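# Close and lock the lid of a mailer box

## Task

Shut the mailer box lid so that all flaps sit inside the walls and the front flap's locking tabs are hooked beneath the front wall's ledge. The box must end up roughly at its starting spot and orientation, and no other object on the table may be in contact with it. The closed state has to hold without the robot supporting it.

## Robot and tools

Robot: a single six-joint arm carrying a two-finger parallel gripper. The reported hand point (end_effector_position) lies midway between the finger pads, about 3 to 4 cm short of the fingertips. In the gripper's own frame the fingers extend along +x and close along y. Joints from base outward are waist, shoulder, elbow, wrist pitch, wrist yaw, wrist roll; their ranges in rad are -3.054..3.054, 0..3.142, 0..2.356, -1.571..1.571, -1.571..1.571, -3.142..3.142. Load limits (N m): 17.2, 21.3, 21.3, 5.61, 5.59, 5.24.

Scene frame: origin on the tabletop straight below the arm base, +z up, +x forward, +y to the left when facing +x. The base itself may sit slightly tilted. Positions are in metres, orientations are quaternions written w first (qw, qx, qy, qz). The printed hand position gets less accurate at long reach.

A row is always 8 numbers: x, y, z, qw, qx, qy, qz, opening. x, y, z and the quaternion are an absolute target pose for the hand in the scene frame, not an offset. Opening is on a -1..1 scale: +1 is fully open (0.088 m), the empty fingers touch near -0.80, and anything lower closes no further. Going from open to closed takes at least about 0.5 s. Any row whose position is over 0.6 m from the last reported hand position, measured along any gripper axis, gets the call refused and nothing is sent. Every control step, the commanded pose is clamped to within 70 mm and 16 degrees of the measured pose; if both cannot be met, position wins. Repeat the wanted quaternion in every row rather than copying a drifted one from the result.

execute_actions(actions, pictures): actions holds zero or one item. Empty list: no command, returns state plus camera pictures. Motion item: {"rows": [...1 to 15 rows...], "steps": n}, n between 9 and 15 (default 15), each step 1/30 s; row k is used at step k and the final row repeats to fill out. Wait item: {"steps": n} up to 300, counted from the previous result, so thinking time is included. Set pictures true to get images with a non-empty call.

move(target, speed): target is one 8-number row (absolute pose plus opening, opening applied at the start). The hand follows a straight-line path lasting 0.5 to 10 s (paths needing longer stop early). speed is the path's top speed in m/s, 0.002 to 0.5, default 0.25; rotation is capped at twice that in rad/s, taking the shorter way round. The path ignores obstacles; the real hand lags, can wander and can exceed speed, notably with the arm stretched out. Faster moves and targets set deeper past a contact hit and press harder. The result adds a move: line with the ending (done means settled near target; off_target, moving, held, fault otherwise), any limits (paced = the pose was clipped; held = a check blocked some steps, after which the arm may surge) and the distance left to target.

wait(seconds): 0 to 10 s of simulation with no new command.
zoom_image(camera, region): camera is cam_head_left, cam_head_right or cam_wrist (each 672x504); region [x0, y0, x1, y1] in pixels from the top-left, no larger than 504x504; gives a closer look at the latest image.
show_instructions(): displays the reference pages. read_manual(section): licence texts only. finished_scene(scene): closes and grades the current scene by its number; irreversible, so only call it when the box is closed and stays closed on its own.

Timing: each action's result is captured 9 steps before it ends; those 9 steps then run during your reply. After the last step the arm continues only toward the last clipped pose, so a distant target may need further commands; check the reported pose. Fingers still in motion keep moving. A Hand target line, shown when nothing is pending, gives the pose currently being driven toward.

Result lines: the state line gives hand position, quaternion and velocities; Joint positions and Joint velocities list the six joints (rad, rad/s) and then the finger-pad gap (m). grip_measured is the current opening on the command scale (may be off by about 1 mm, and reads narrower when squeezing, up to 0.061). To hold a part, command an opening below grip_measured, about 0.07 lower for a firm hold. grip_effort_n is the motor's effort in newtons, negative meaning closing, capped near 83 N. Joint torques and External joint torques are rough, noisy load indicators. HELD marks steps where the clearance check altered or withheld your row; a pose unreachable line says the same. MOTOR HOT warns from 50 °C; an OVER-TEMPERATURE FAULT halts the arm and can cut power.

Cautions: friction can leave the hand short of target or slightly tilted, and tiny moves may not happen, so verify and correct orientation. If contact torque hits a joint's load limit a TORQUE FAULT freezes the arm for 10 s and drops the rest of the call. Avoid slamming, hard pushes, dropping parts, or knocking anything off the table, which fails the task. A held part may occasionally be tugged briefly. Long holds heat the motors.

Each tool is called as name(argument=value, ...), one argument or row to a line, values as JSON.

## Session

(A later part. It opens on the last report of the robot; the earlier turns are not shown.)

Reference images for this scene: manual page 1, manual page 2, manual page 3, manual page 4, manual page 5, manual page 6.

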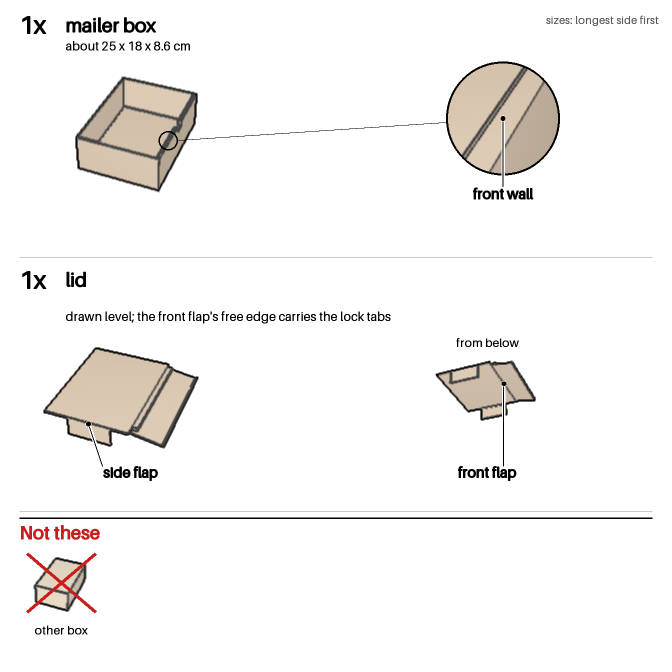

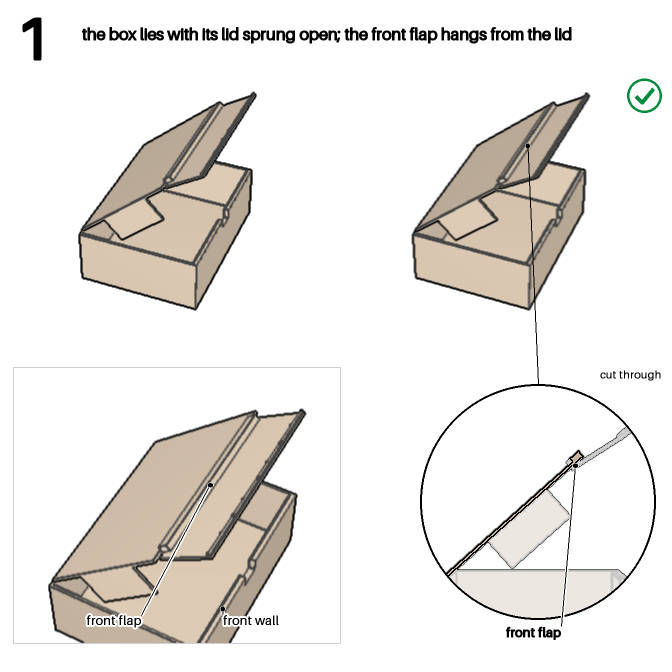

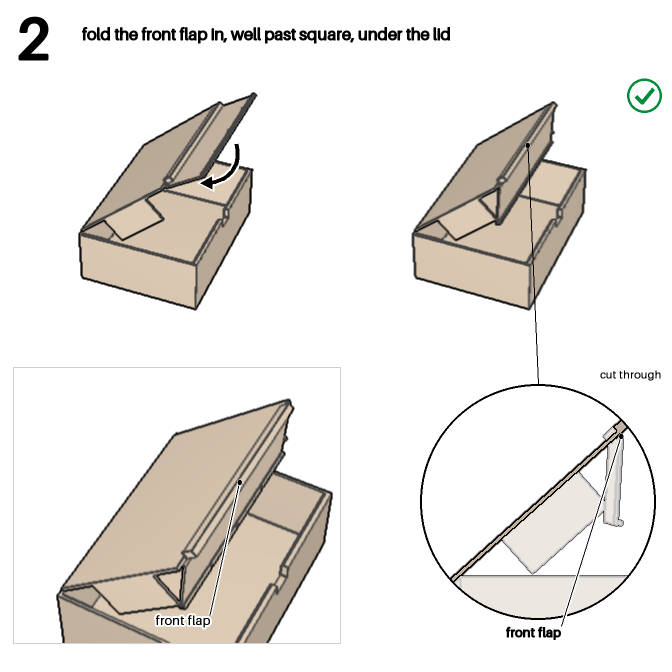

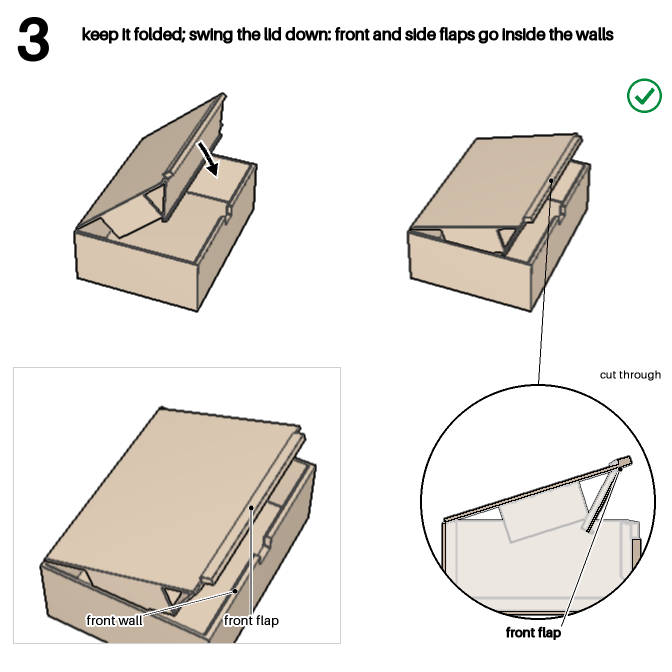

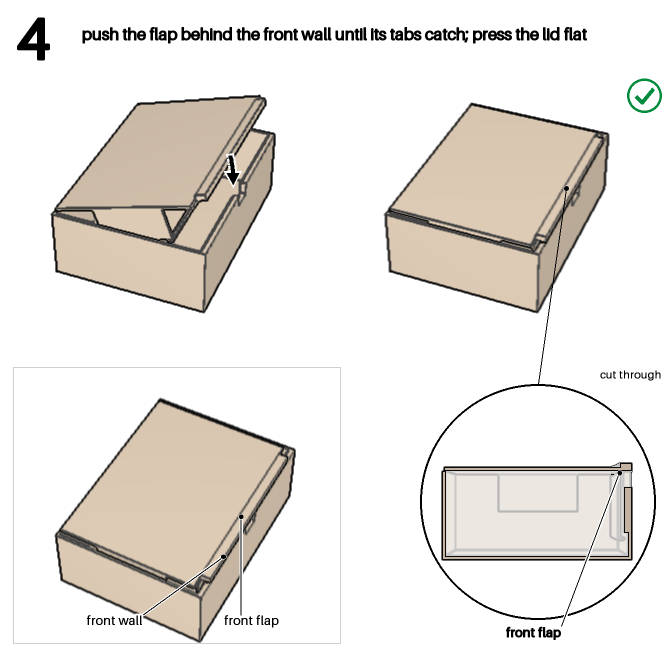

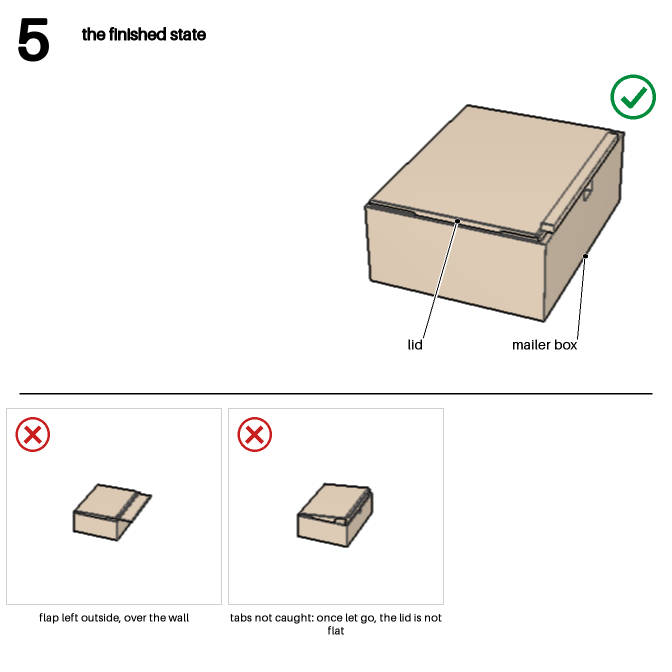

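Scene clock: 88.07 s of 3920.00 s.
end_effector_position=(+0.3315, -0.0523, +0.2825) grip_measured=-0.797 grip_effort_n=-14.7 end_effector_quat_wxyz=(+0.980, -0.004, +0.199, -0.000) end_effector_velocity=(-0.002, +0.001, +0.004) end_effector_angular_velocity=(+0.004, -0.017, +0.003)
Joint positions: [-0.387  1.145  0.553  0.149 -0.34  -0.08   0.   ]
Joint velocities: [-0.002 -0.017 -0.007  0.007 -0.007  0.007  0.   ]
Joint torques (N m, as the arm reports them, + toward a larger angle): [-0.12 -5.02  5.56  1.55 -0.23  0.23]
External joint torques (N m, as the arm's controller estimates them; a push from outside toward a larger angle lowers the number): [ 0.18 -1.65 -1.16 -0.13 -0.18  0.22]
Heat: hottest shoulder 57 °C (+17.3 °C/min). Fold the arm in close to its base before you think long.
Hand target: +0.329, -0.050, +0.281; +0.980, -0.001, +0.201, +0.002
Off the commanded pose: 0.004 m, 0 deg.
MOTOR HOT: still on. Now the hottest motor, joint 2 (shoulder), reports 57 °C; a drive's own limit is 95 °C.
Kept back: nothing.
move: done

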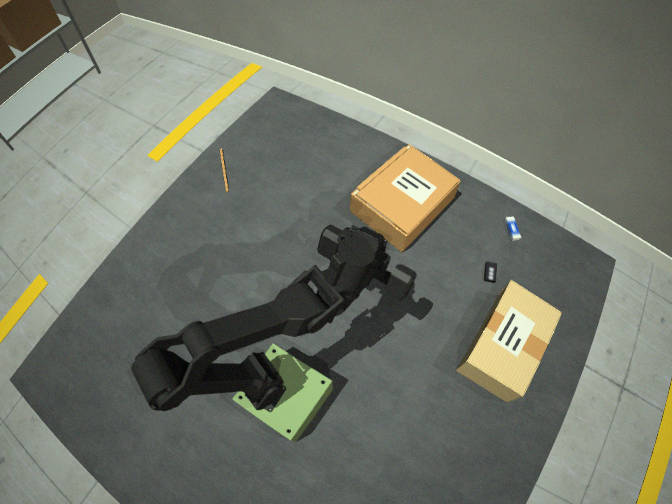

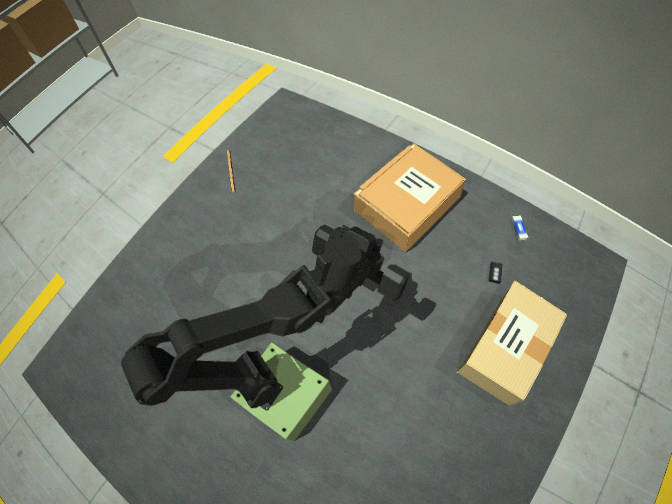

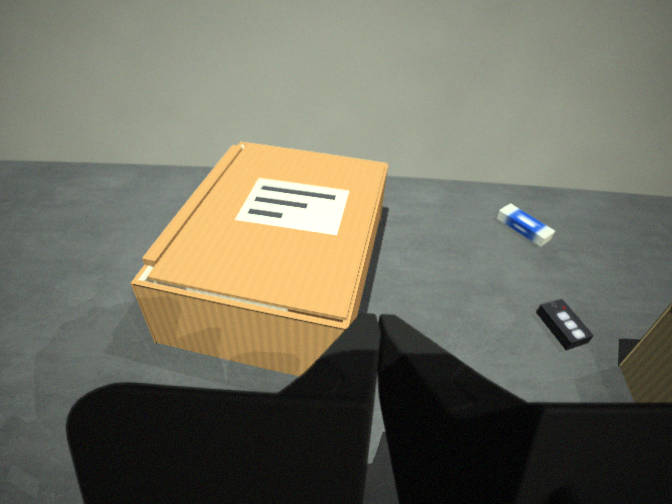

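move(
  target=[0.49,0.19,0.17,0.943,0.056,0.253,-0.209,-0.8],
)

move(
  target=[0.535,0.17,0.088,0.943,0.056,0.253,-0.209,-0.8],
  speed=0.12,
)

move(
  target=[0.532,0.148,0.092,0.943,0.056,0.253,-0.209,-0.8],
  speed=0.03,
)

move(
  target=[0.522,0.129,0.092,0.943,0.056,0.253,-0.209,-0.8],
  speed=0.02,
)

zoom_image(
  camera="cam_head_left",
  region=[310,100,480,270],
)

Scene clock: 90.63 s of 3920.00 s.
end_effector_position=(+0.4883, +0.1888, +0.1722) grip_measured=-0.797 grip_effort_n=-14.2 end_effector_quat_wxyz=(+0.943, +0.058, +0.252, -0.207) end_effector_velocity=(+0.001, +0.000, -0.005) end_effector_angular_velocity=(-0.016, +0.021, -0.008)
Joint positions: [ 0.511  2.172  1.451 -0.111  0.753  0.726  0.   ]
Joint velocities: [ 0.002  0.022  0.027 -0.037  0.007  0.007  0.   ]
Joint torques (N m, as the arm reports them, + toward a larger angle): [ -0.77 -10.06   6.77   1.1    0.57   0.17]
External joint torques (N m, as the arm's controller estimates them; a push from outside toward a larger angle lowers the number): [-0.03  0.1   0.91 -0.13  0.16  0.16]
Heat: hottest shoulder 56 °C (+16.1 °C/min). Fold the arm in close to its base before you think long.
Hand target: +0.489, +0.190, +0.168; +0.942, +0.057, +0.254, -0.210
Off the commanded pose: 0.003 m, 0 deg.
MOTOR HOT: still on. Now the hottest motor, joint 2 (shoulder), reports 56 °C; a drive's own limit is 95 °C.
Kept back: nothing.
move: done

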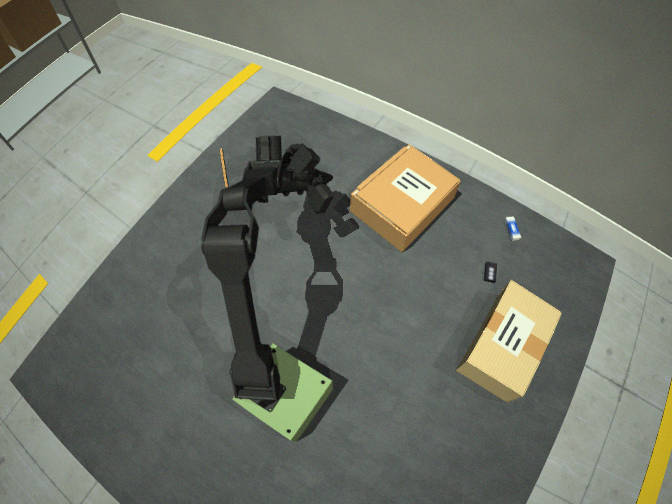

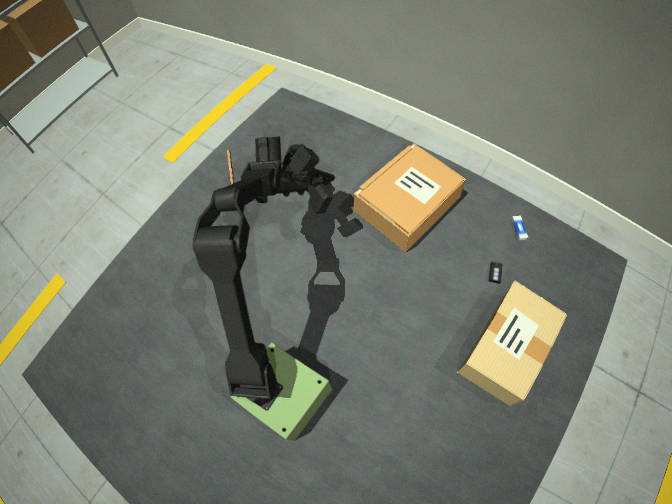

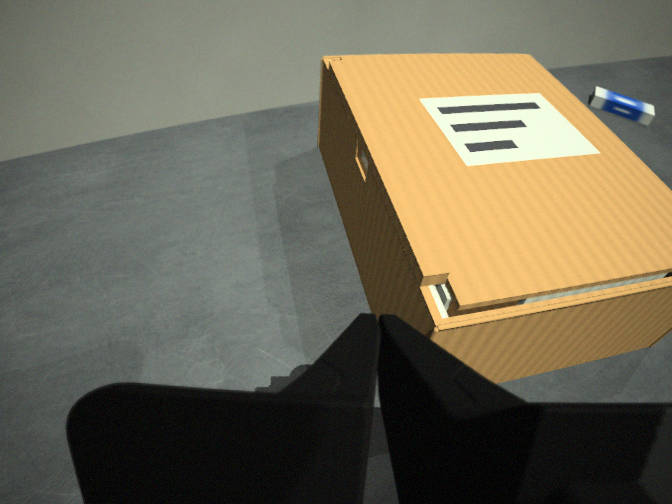

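Scene clock: 92.03 s of 3920.00 s.
end_effector_position=(+0.5331, +0.1709, +0.0930) grip_measured=-0.797 grip_effort_n=-14.7 end_effector_quat_wxyz=(+0.944, +0.059, +0.250, -0.209) end_effector_velocity=(-0.003, -0.003, -0.008) end_effector_angular_velocity=(-0.016, +0.033, +0.004)
Joint positions: [0.442 2.442 1.552 0.105 0.711 0.661 0.   ]
Joint velocities: [-0.002  0.007 -0.002 -0.022 -0.007 -0.007  0.   ]
Joint torques (N m, as the arm reports them, + toward a larger angle): [ -1.18 -11.11   6.27   1.52   0.23  -0.15]
External joint torques (N m, as the arm's controller estimates them; a push from outside toward a larger angle lowers the number): [-0.26  0.08  0.81  0.23 -0.14 -0.16]
Heat: hottest shoulder 56 °C (+16.3 °C/min). Fold the arm in close to its base before you think long.
Hand target: +0.535, +0.170, +0.088; +0.943, +0.056, +0.252, -0.209
Off the commanded pose: 0.005 m, 0 deg.
MOTOR HOT: still on. Now the hottest motor, joint 2 (shoulder), reports 56 °C; a drive's own limit is 95 °C.
Kept back: nothing.
move: done

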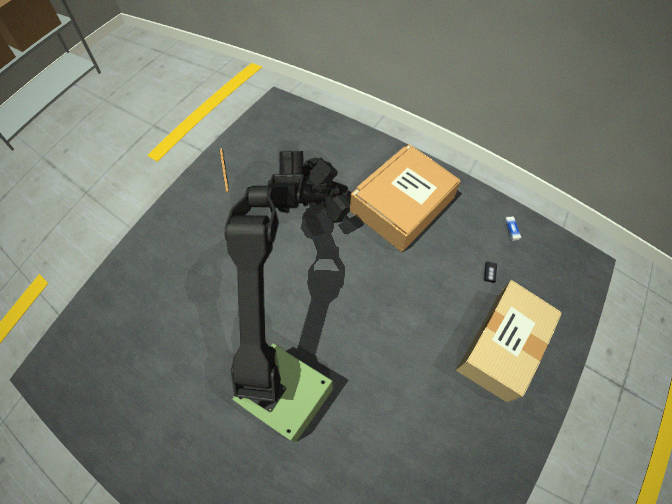

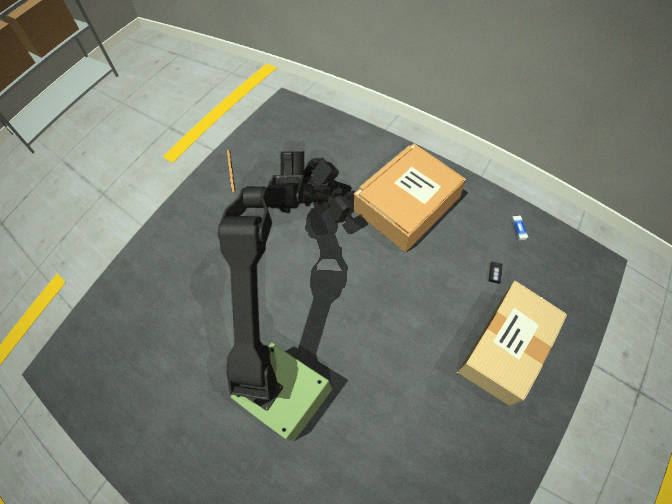

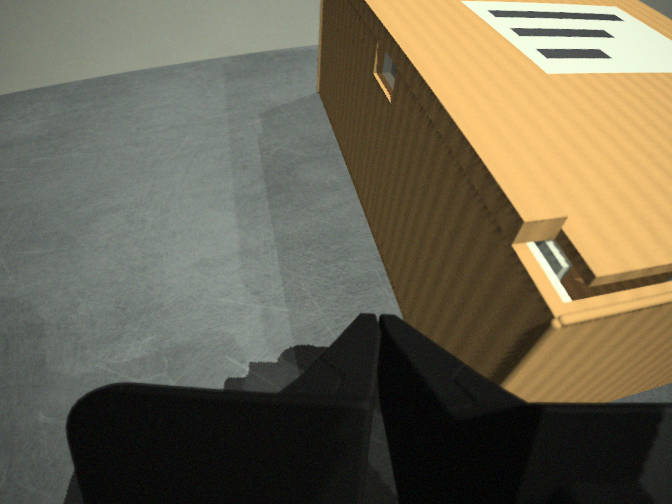

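Scene clock: 93.13 s of 3920.00 s.
end_effector_position=(+0.5313, +0.1481, +0.0846) grip_measured=-0.797 grip_effort_n=-14.7 end_effector_quat_wxyz=(+0.941, +0.053, +0.257, -0.212) end_effector_velocity=(-0.003, -0.002, -0.001) end_effector_angular_velocity=(-0.018, +0.022, +0.013)
Joint positions: [0.402 2.433 1.488 0.163 0.682 0.625 0.   ]
Joint velocities: [-0.002 -0.007 -0.012 -0.007 -0.007 -0.022  0.   ]
Joint torques (N m, as the arm reports them, + toward a larger angle): [ -1.16 -14.95   4.11   1.55   0.28  -0.17]
External joint torques (N m, as the arm's controller estimates them; a push from outside toward a larger angle lowers the number): [-0.31 -4.05 -1.12  0.26 -0.08 -0.17]
Heat: hottest shoulder 56 °C (+16.2 °C/min). Fold the arm in close to its base before you think long.
Hand target: +0.532, +0.148, +0.092; +0.943, +0.056, +0.253, -0.209
Off the commanded pose: 0.007 m, 1 deg.
MOTOR HOT: still on. Now the hottest motor, joint 2 (shoulder), reports 56 °C; a drive's own limit is 95 °C.
Kept back: nothing.
move: done

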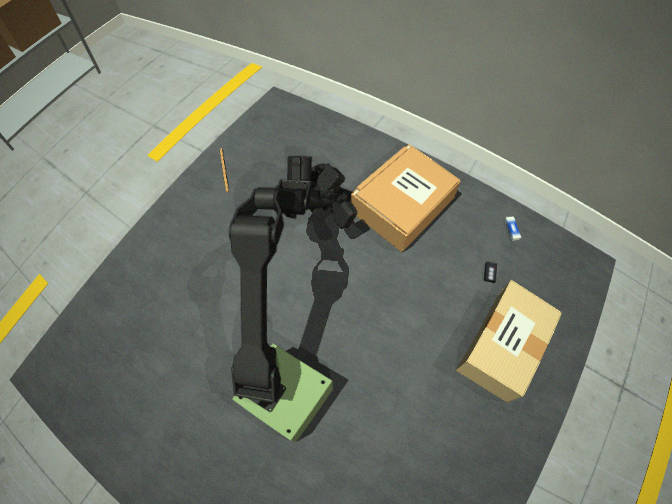

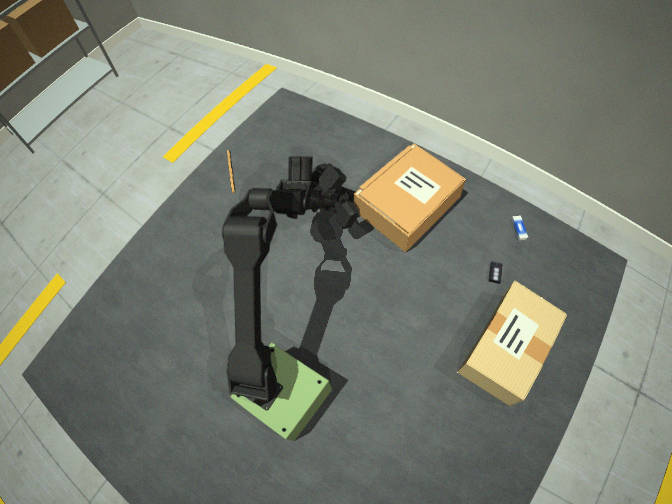

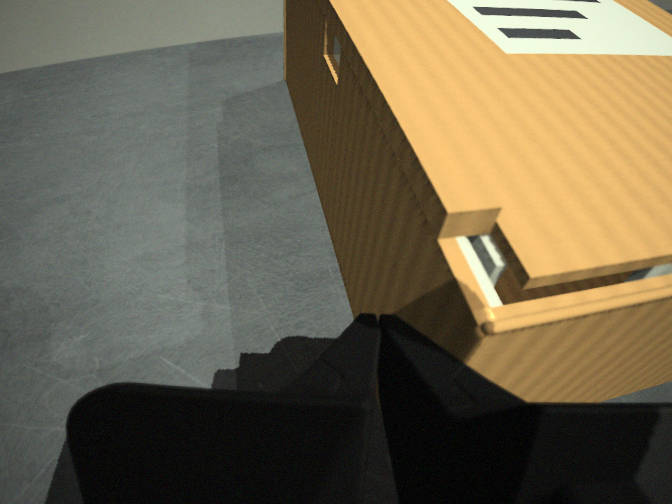

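Scene clock: 94.53 s of 3920.00 s.
end_effector_position=(+0.5199, +0.1330, +0.0819) grip_measured=-0.797 grip_effort_n=-14.7 end_effector_quat_wxyz=(+0.941, +0.052, +0.261, -0.207) end_effector_velocity=(-0.002, -0.002, +0.001) end_effector_angular_velocity=(+0.007, +0.006, -0.002)
Joint positions: [0.38  2.391 1.384 0.236 0.655 0.599 0.   ]
Joint velocities: [-0.002 -0.012 -0.012 -0.007 -0.007  0.007  0.   ]
Joint torques (N m, as the arm reports them, + toward a larger angle): [ -1.89 -14.98   4.09   1.66   0.45  -0.14]
External joint torques (N m, as the arm's controller estimates them; a push from outside toward a larger angle lowers the number): [-1.08 -4.5  -0.95  0.35  0.11 -0.15]
Heat: hottest shoulder 57 °C (+16.1 °C/min). Fold the arm in close to its base before you think long.
Hand target: +0.522, +0.129, +0.092; +0.943, +0.056, +0.253, -0.209
Off the commanded pose: 0.011 m, 1 deg.
MOTOR HOT: still on. Now the hottest motor, joint 2 (shoulder), reports 57 °C; a drive's own limit is 95 °C.
Kept back: nothing.
move: off_target

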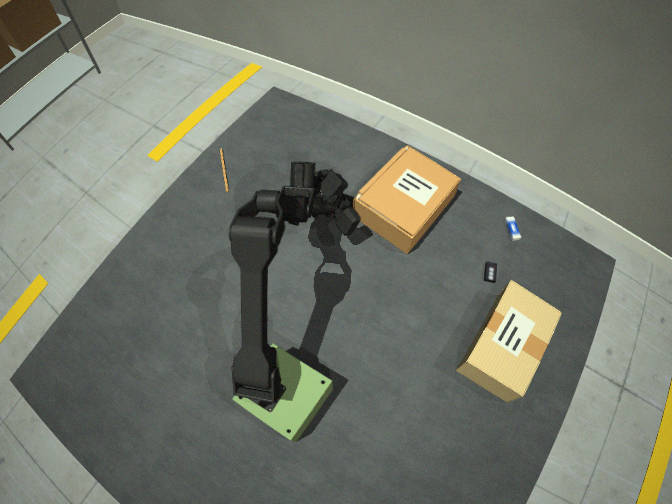

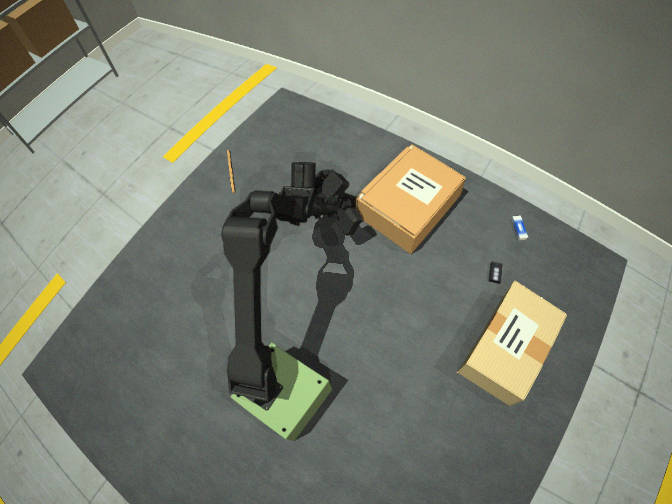

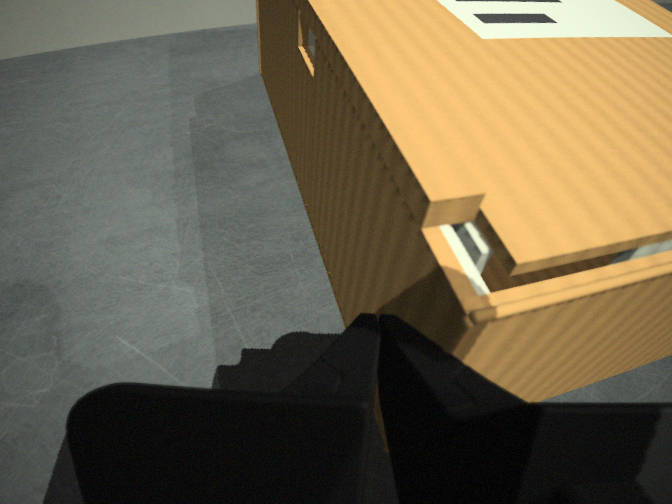

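Region (310, 100, 480, 270) of cam_head_left's 672x504 image, scaled by 2.965, with more detail than that image has.

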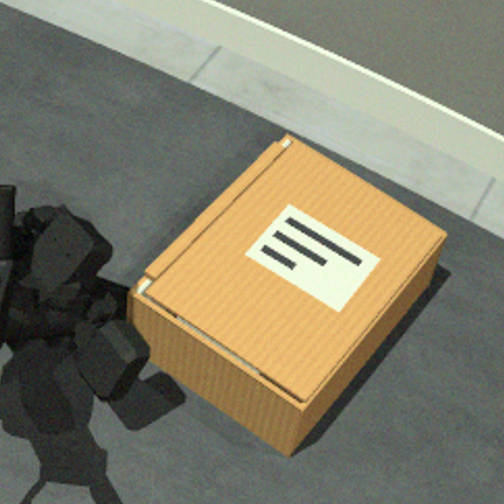

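move(
  target=[0.5,0.17,0.11,0.943,0.056,0.253,-0.209,-0.8],
  speed=0.1,
)

move(
  target=[0.38,0.15,0.2,0.97,0,0.2,0.1,-0.8],
)

Scene clock: 95.70 s of 3920.00 s.
end_effector_position=(+0.4976, +0.1667, +0.0990) grip_measured=-0.797 grip_effort_n=-14.7 end_effector_quat_wxyz=(+0.941, +0.048, +0.262, -0.210) end_effector_velocity=(-0.001, -0.003, +0.000) end_effector_angular_velocity=(-0.014, +0.006, -0.004)
Joint positions: [0.469 2.33  1.385 0.113 0.725 0.681 0.   ]
Joint velocities: [-0.002 -0.002 -0.002 -0.007  0.007 -0.007  0.   ]
Joint torques (N m, as the arm reports them, + toward a larger angle): [ -0.62 -14.19   6.07   1.14   0.59   0.16]
External joint torques (N m, as the arm's controller estimates them; a push from outside toward a larger angle lowers the number): [ 0.3  -3.72  0.81 -0.12  0.19  0.15]
Heat: hottest shoulder 57 °C (+16.1 °C/min). Fold the arm in close to its base before you think long.
Hand target: +0.500, +0.170, +0.110; +0.943, +0.056, +0.253, -0.209
Off the commanded pose: 0.012 m, 1 deg.
MOTOR HOT: still on. Now the hottest motor, joint 2 (shoulder), reports 57 °C; a drive's own limit is 95 °C.
Kept back: nothing.
move: off_target

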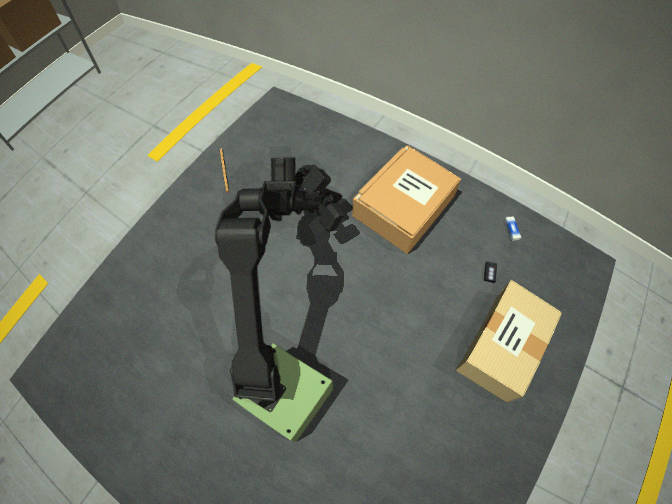

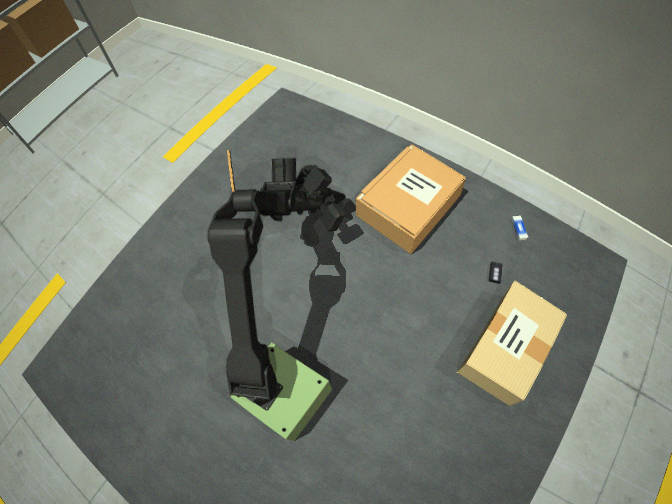

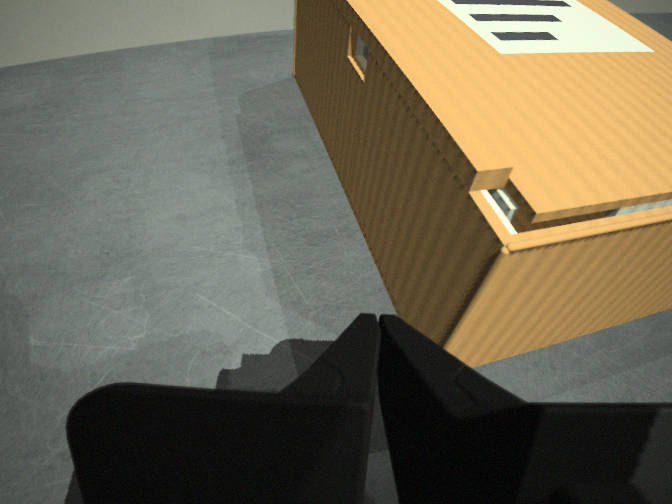

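Scene clock: 97.50 s of 3920.00 s.
end_effector_position=(+0.3813, +0.1513, +0.1988) grip_measured=-0.797 grip_effort_n=-14.7 end_effector_quat_wxyz=(+0.974, +0.000, +0.205, +0.100) end_effector_velocity=(-0.004, +0.001, +0.002) end_effector_angular_velocity=(-0.011, -0.002, +0.026)
Joint positions: [0.37  1.628 0.584 0.631 0.154 0.199 0.   ]
Joint velocities: [-0.002 -0.022 -0.012 -0.007 -0.022 -0.022  0.   ]
Joint torques (N m, as the arm reports them, + toward a larger angle): [-0.96 -8.35  4.3   1.8  -0.04 -0.16]
External joint torques (N m, as the arm's controller estimates them; a push from outside toward a larger angle lowers the number): [-0.48 -2.47 -1.05  0.11 -0.13 -0.17]
Heat: hottest shoulder 57 °C (+15.1 °C/min). Fold the arm in close to its base before you think long.
Hand target: +0.380, +0.150, +0.201; +0.974, -0.001, +0.202, +0.102
Off the commanded pose: 0.002 m, 0 deg.
MOTOR HOT: still on. Now the hottest motor, joint 2 (shoulder), reports 57 °C; a drive's own limit is 95 °C.
Kept back: nothing.
move: done

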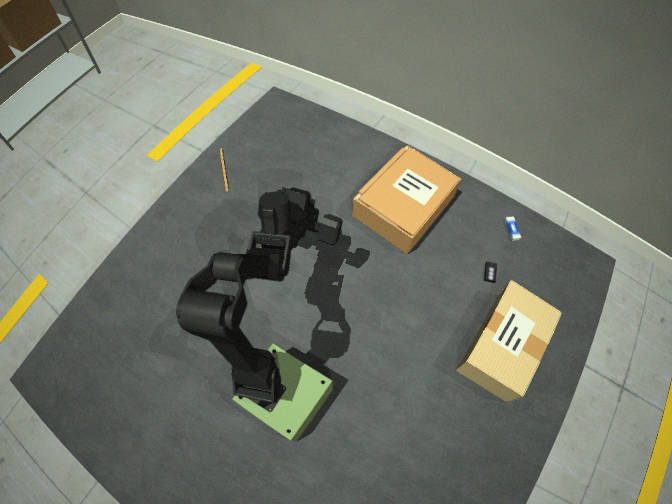

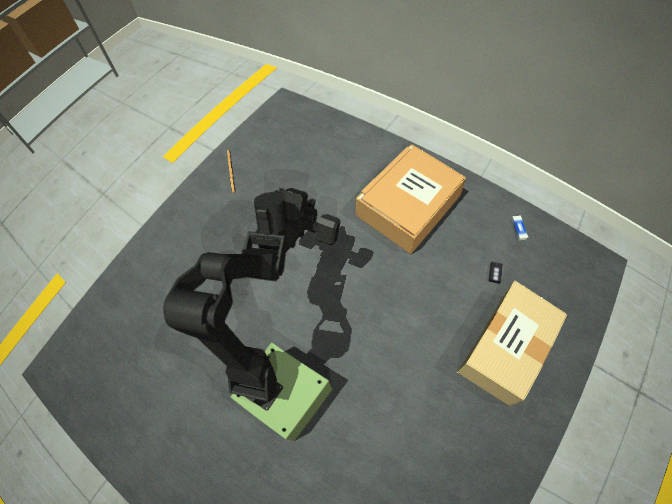

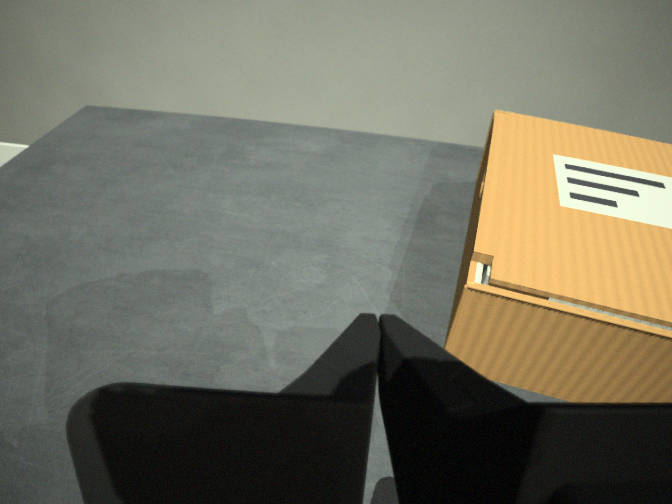

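finished_scene(
  scene=2,
)

The scene is finished: the task was done.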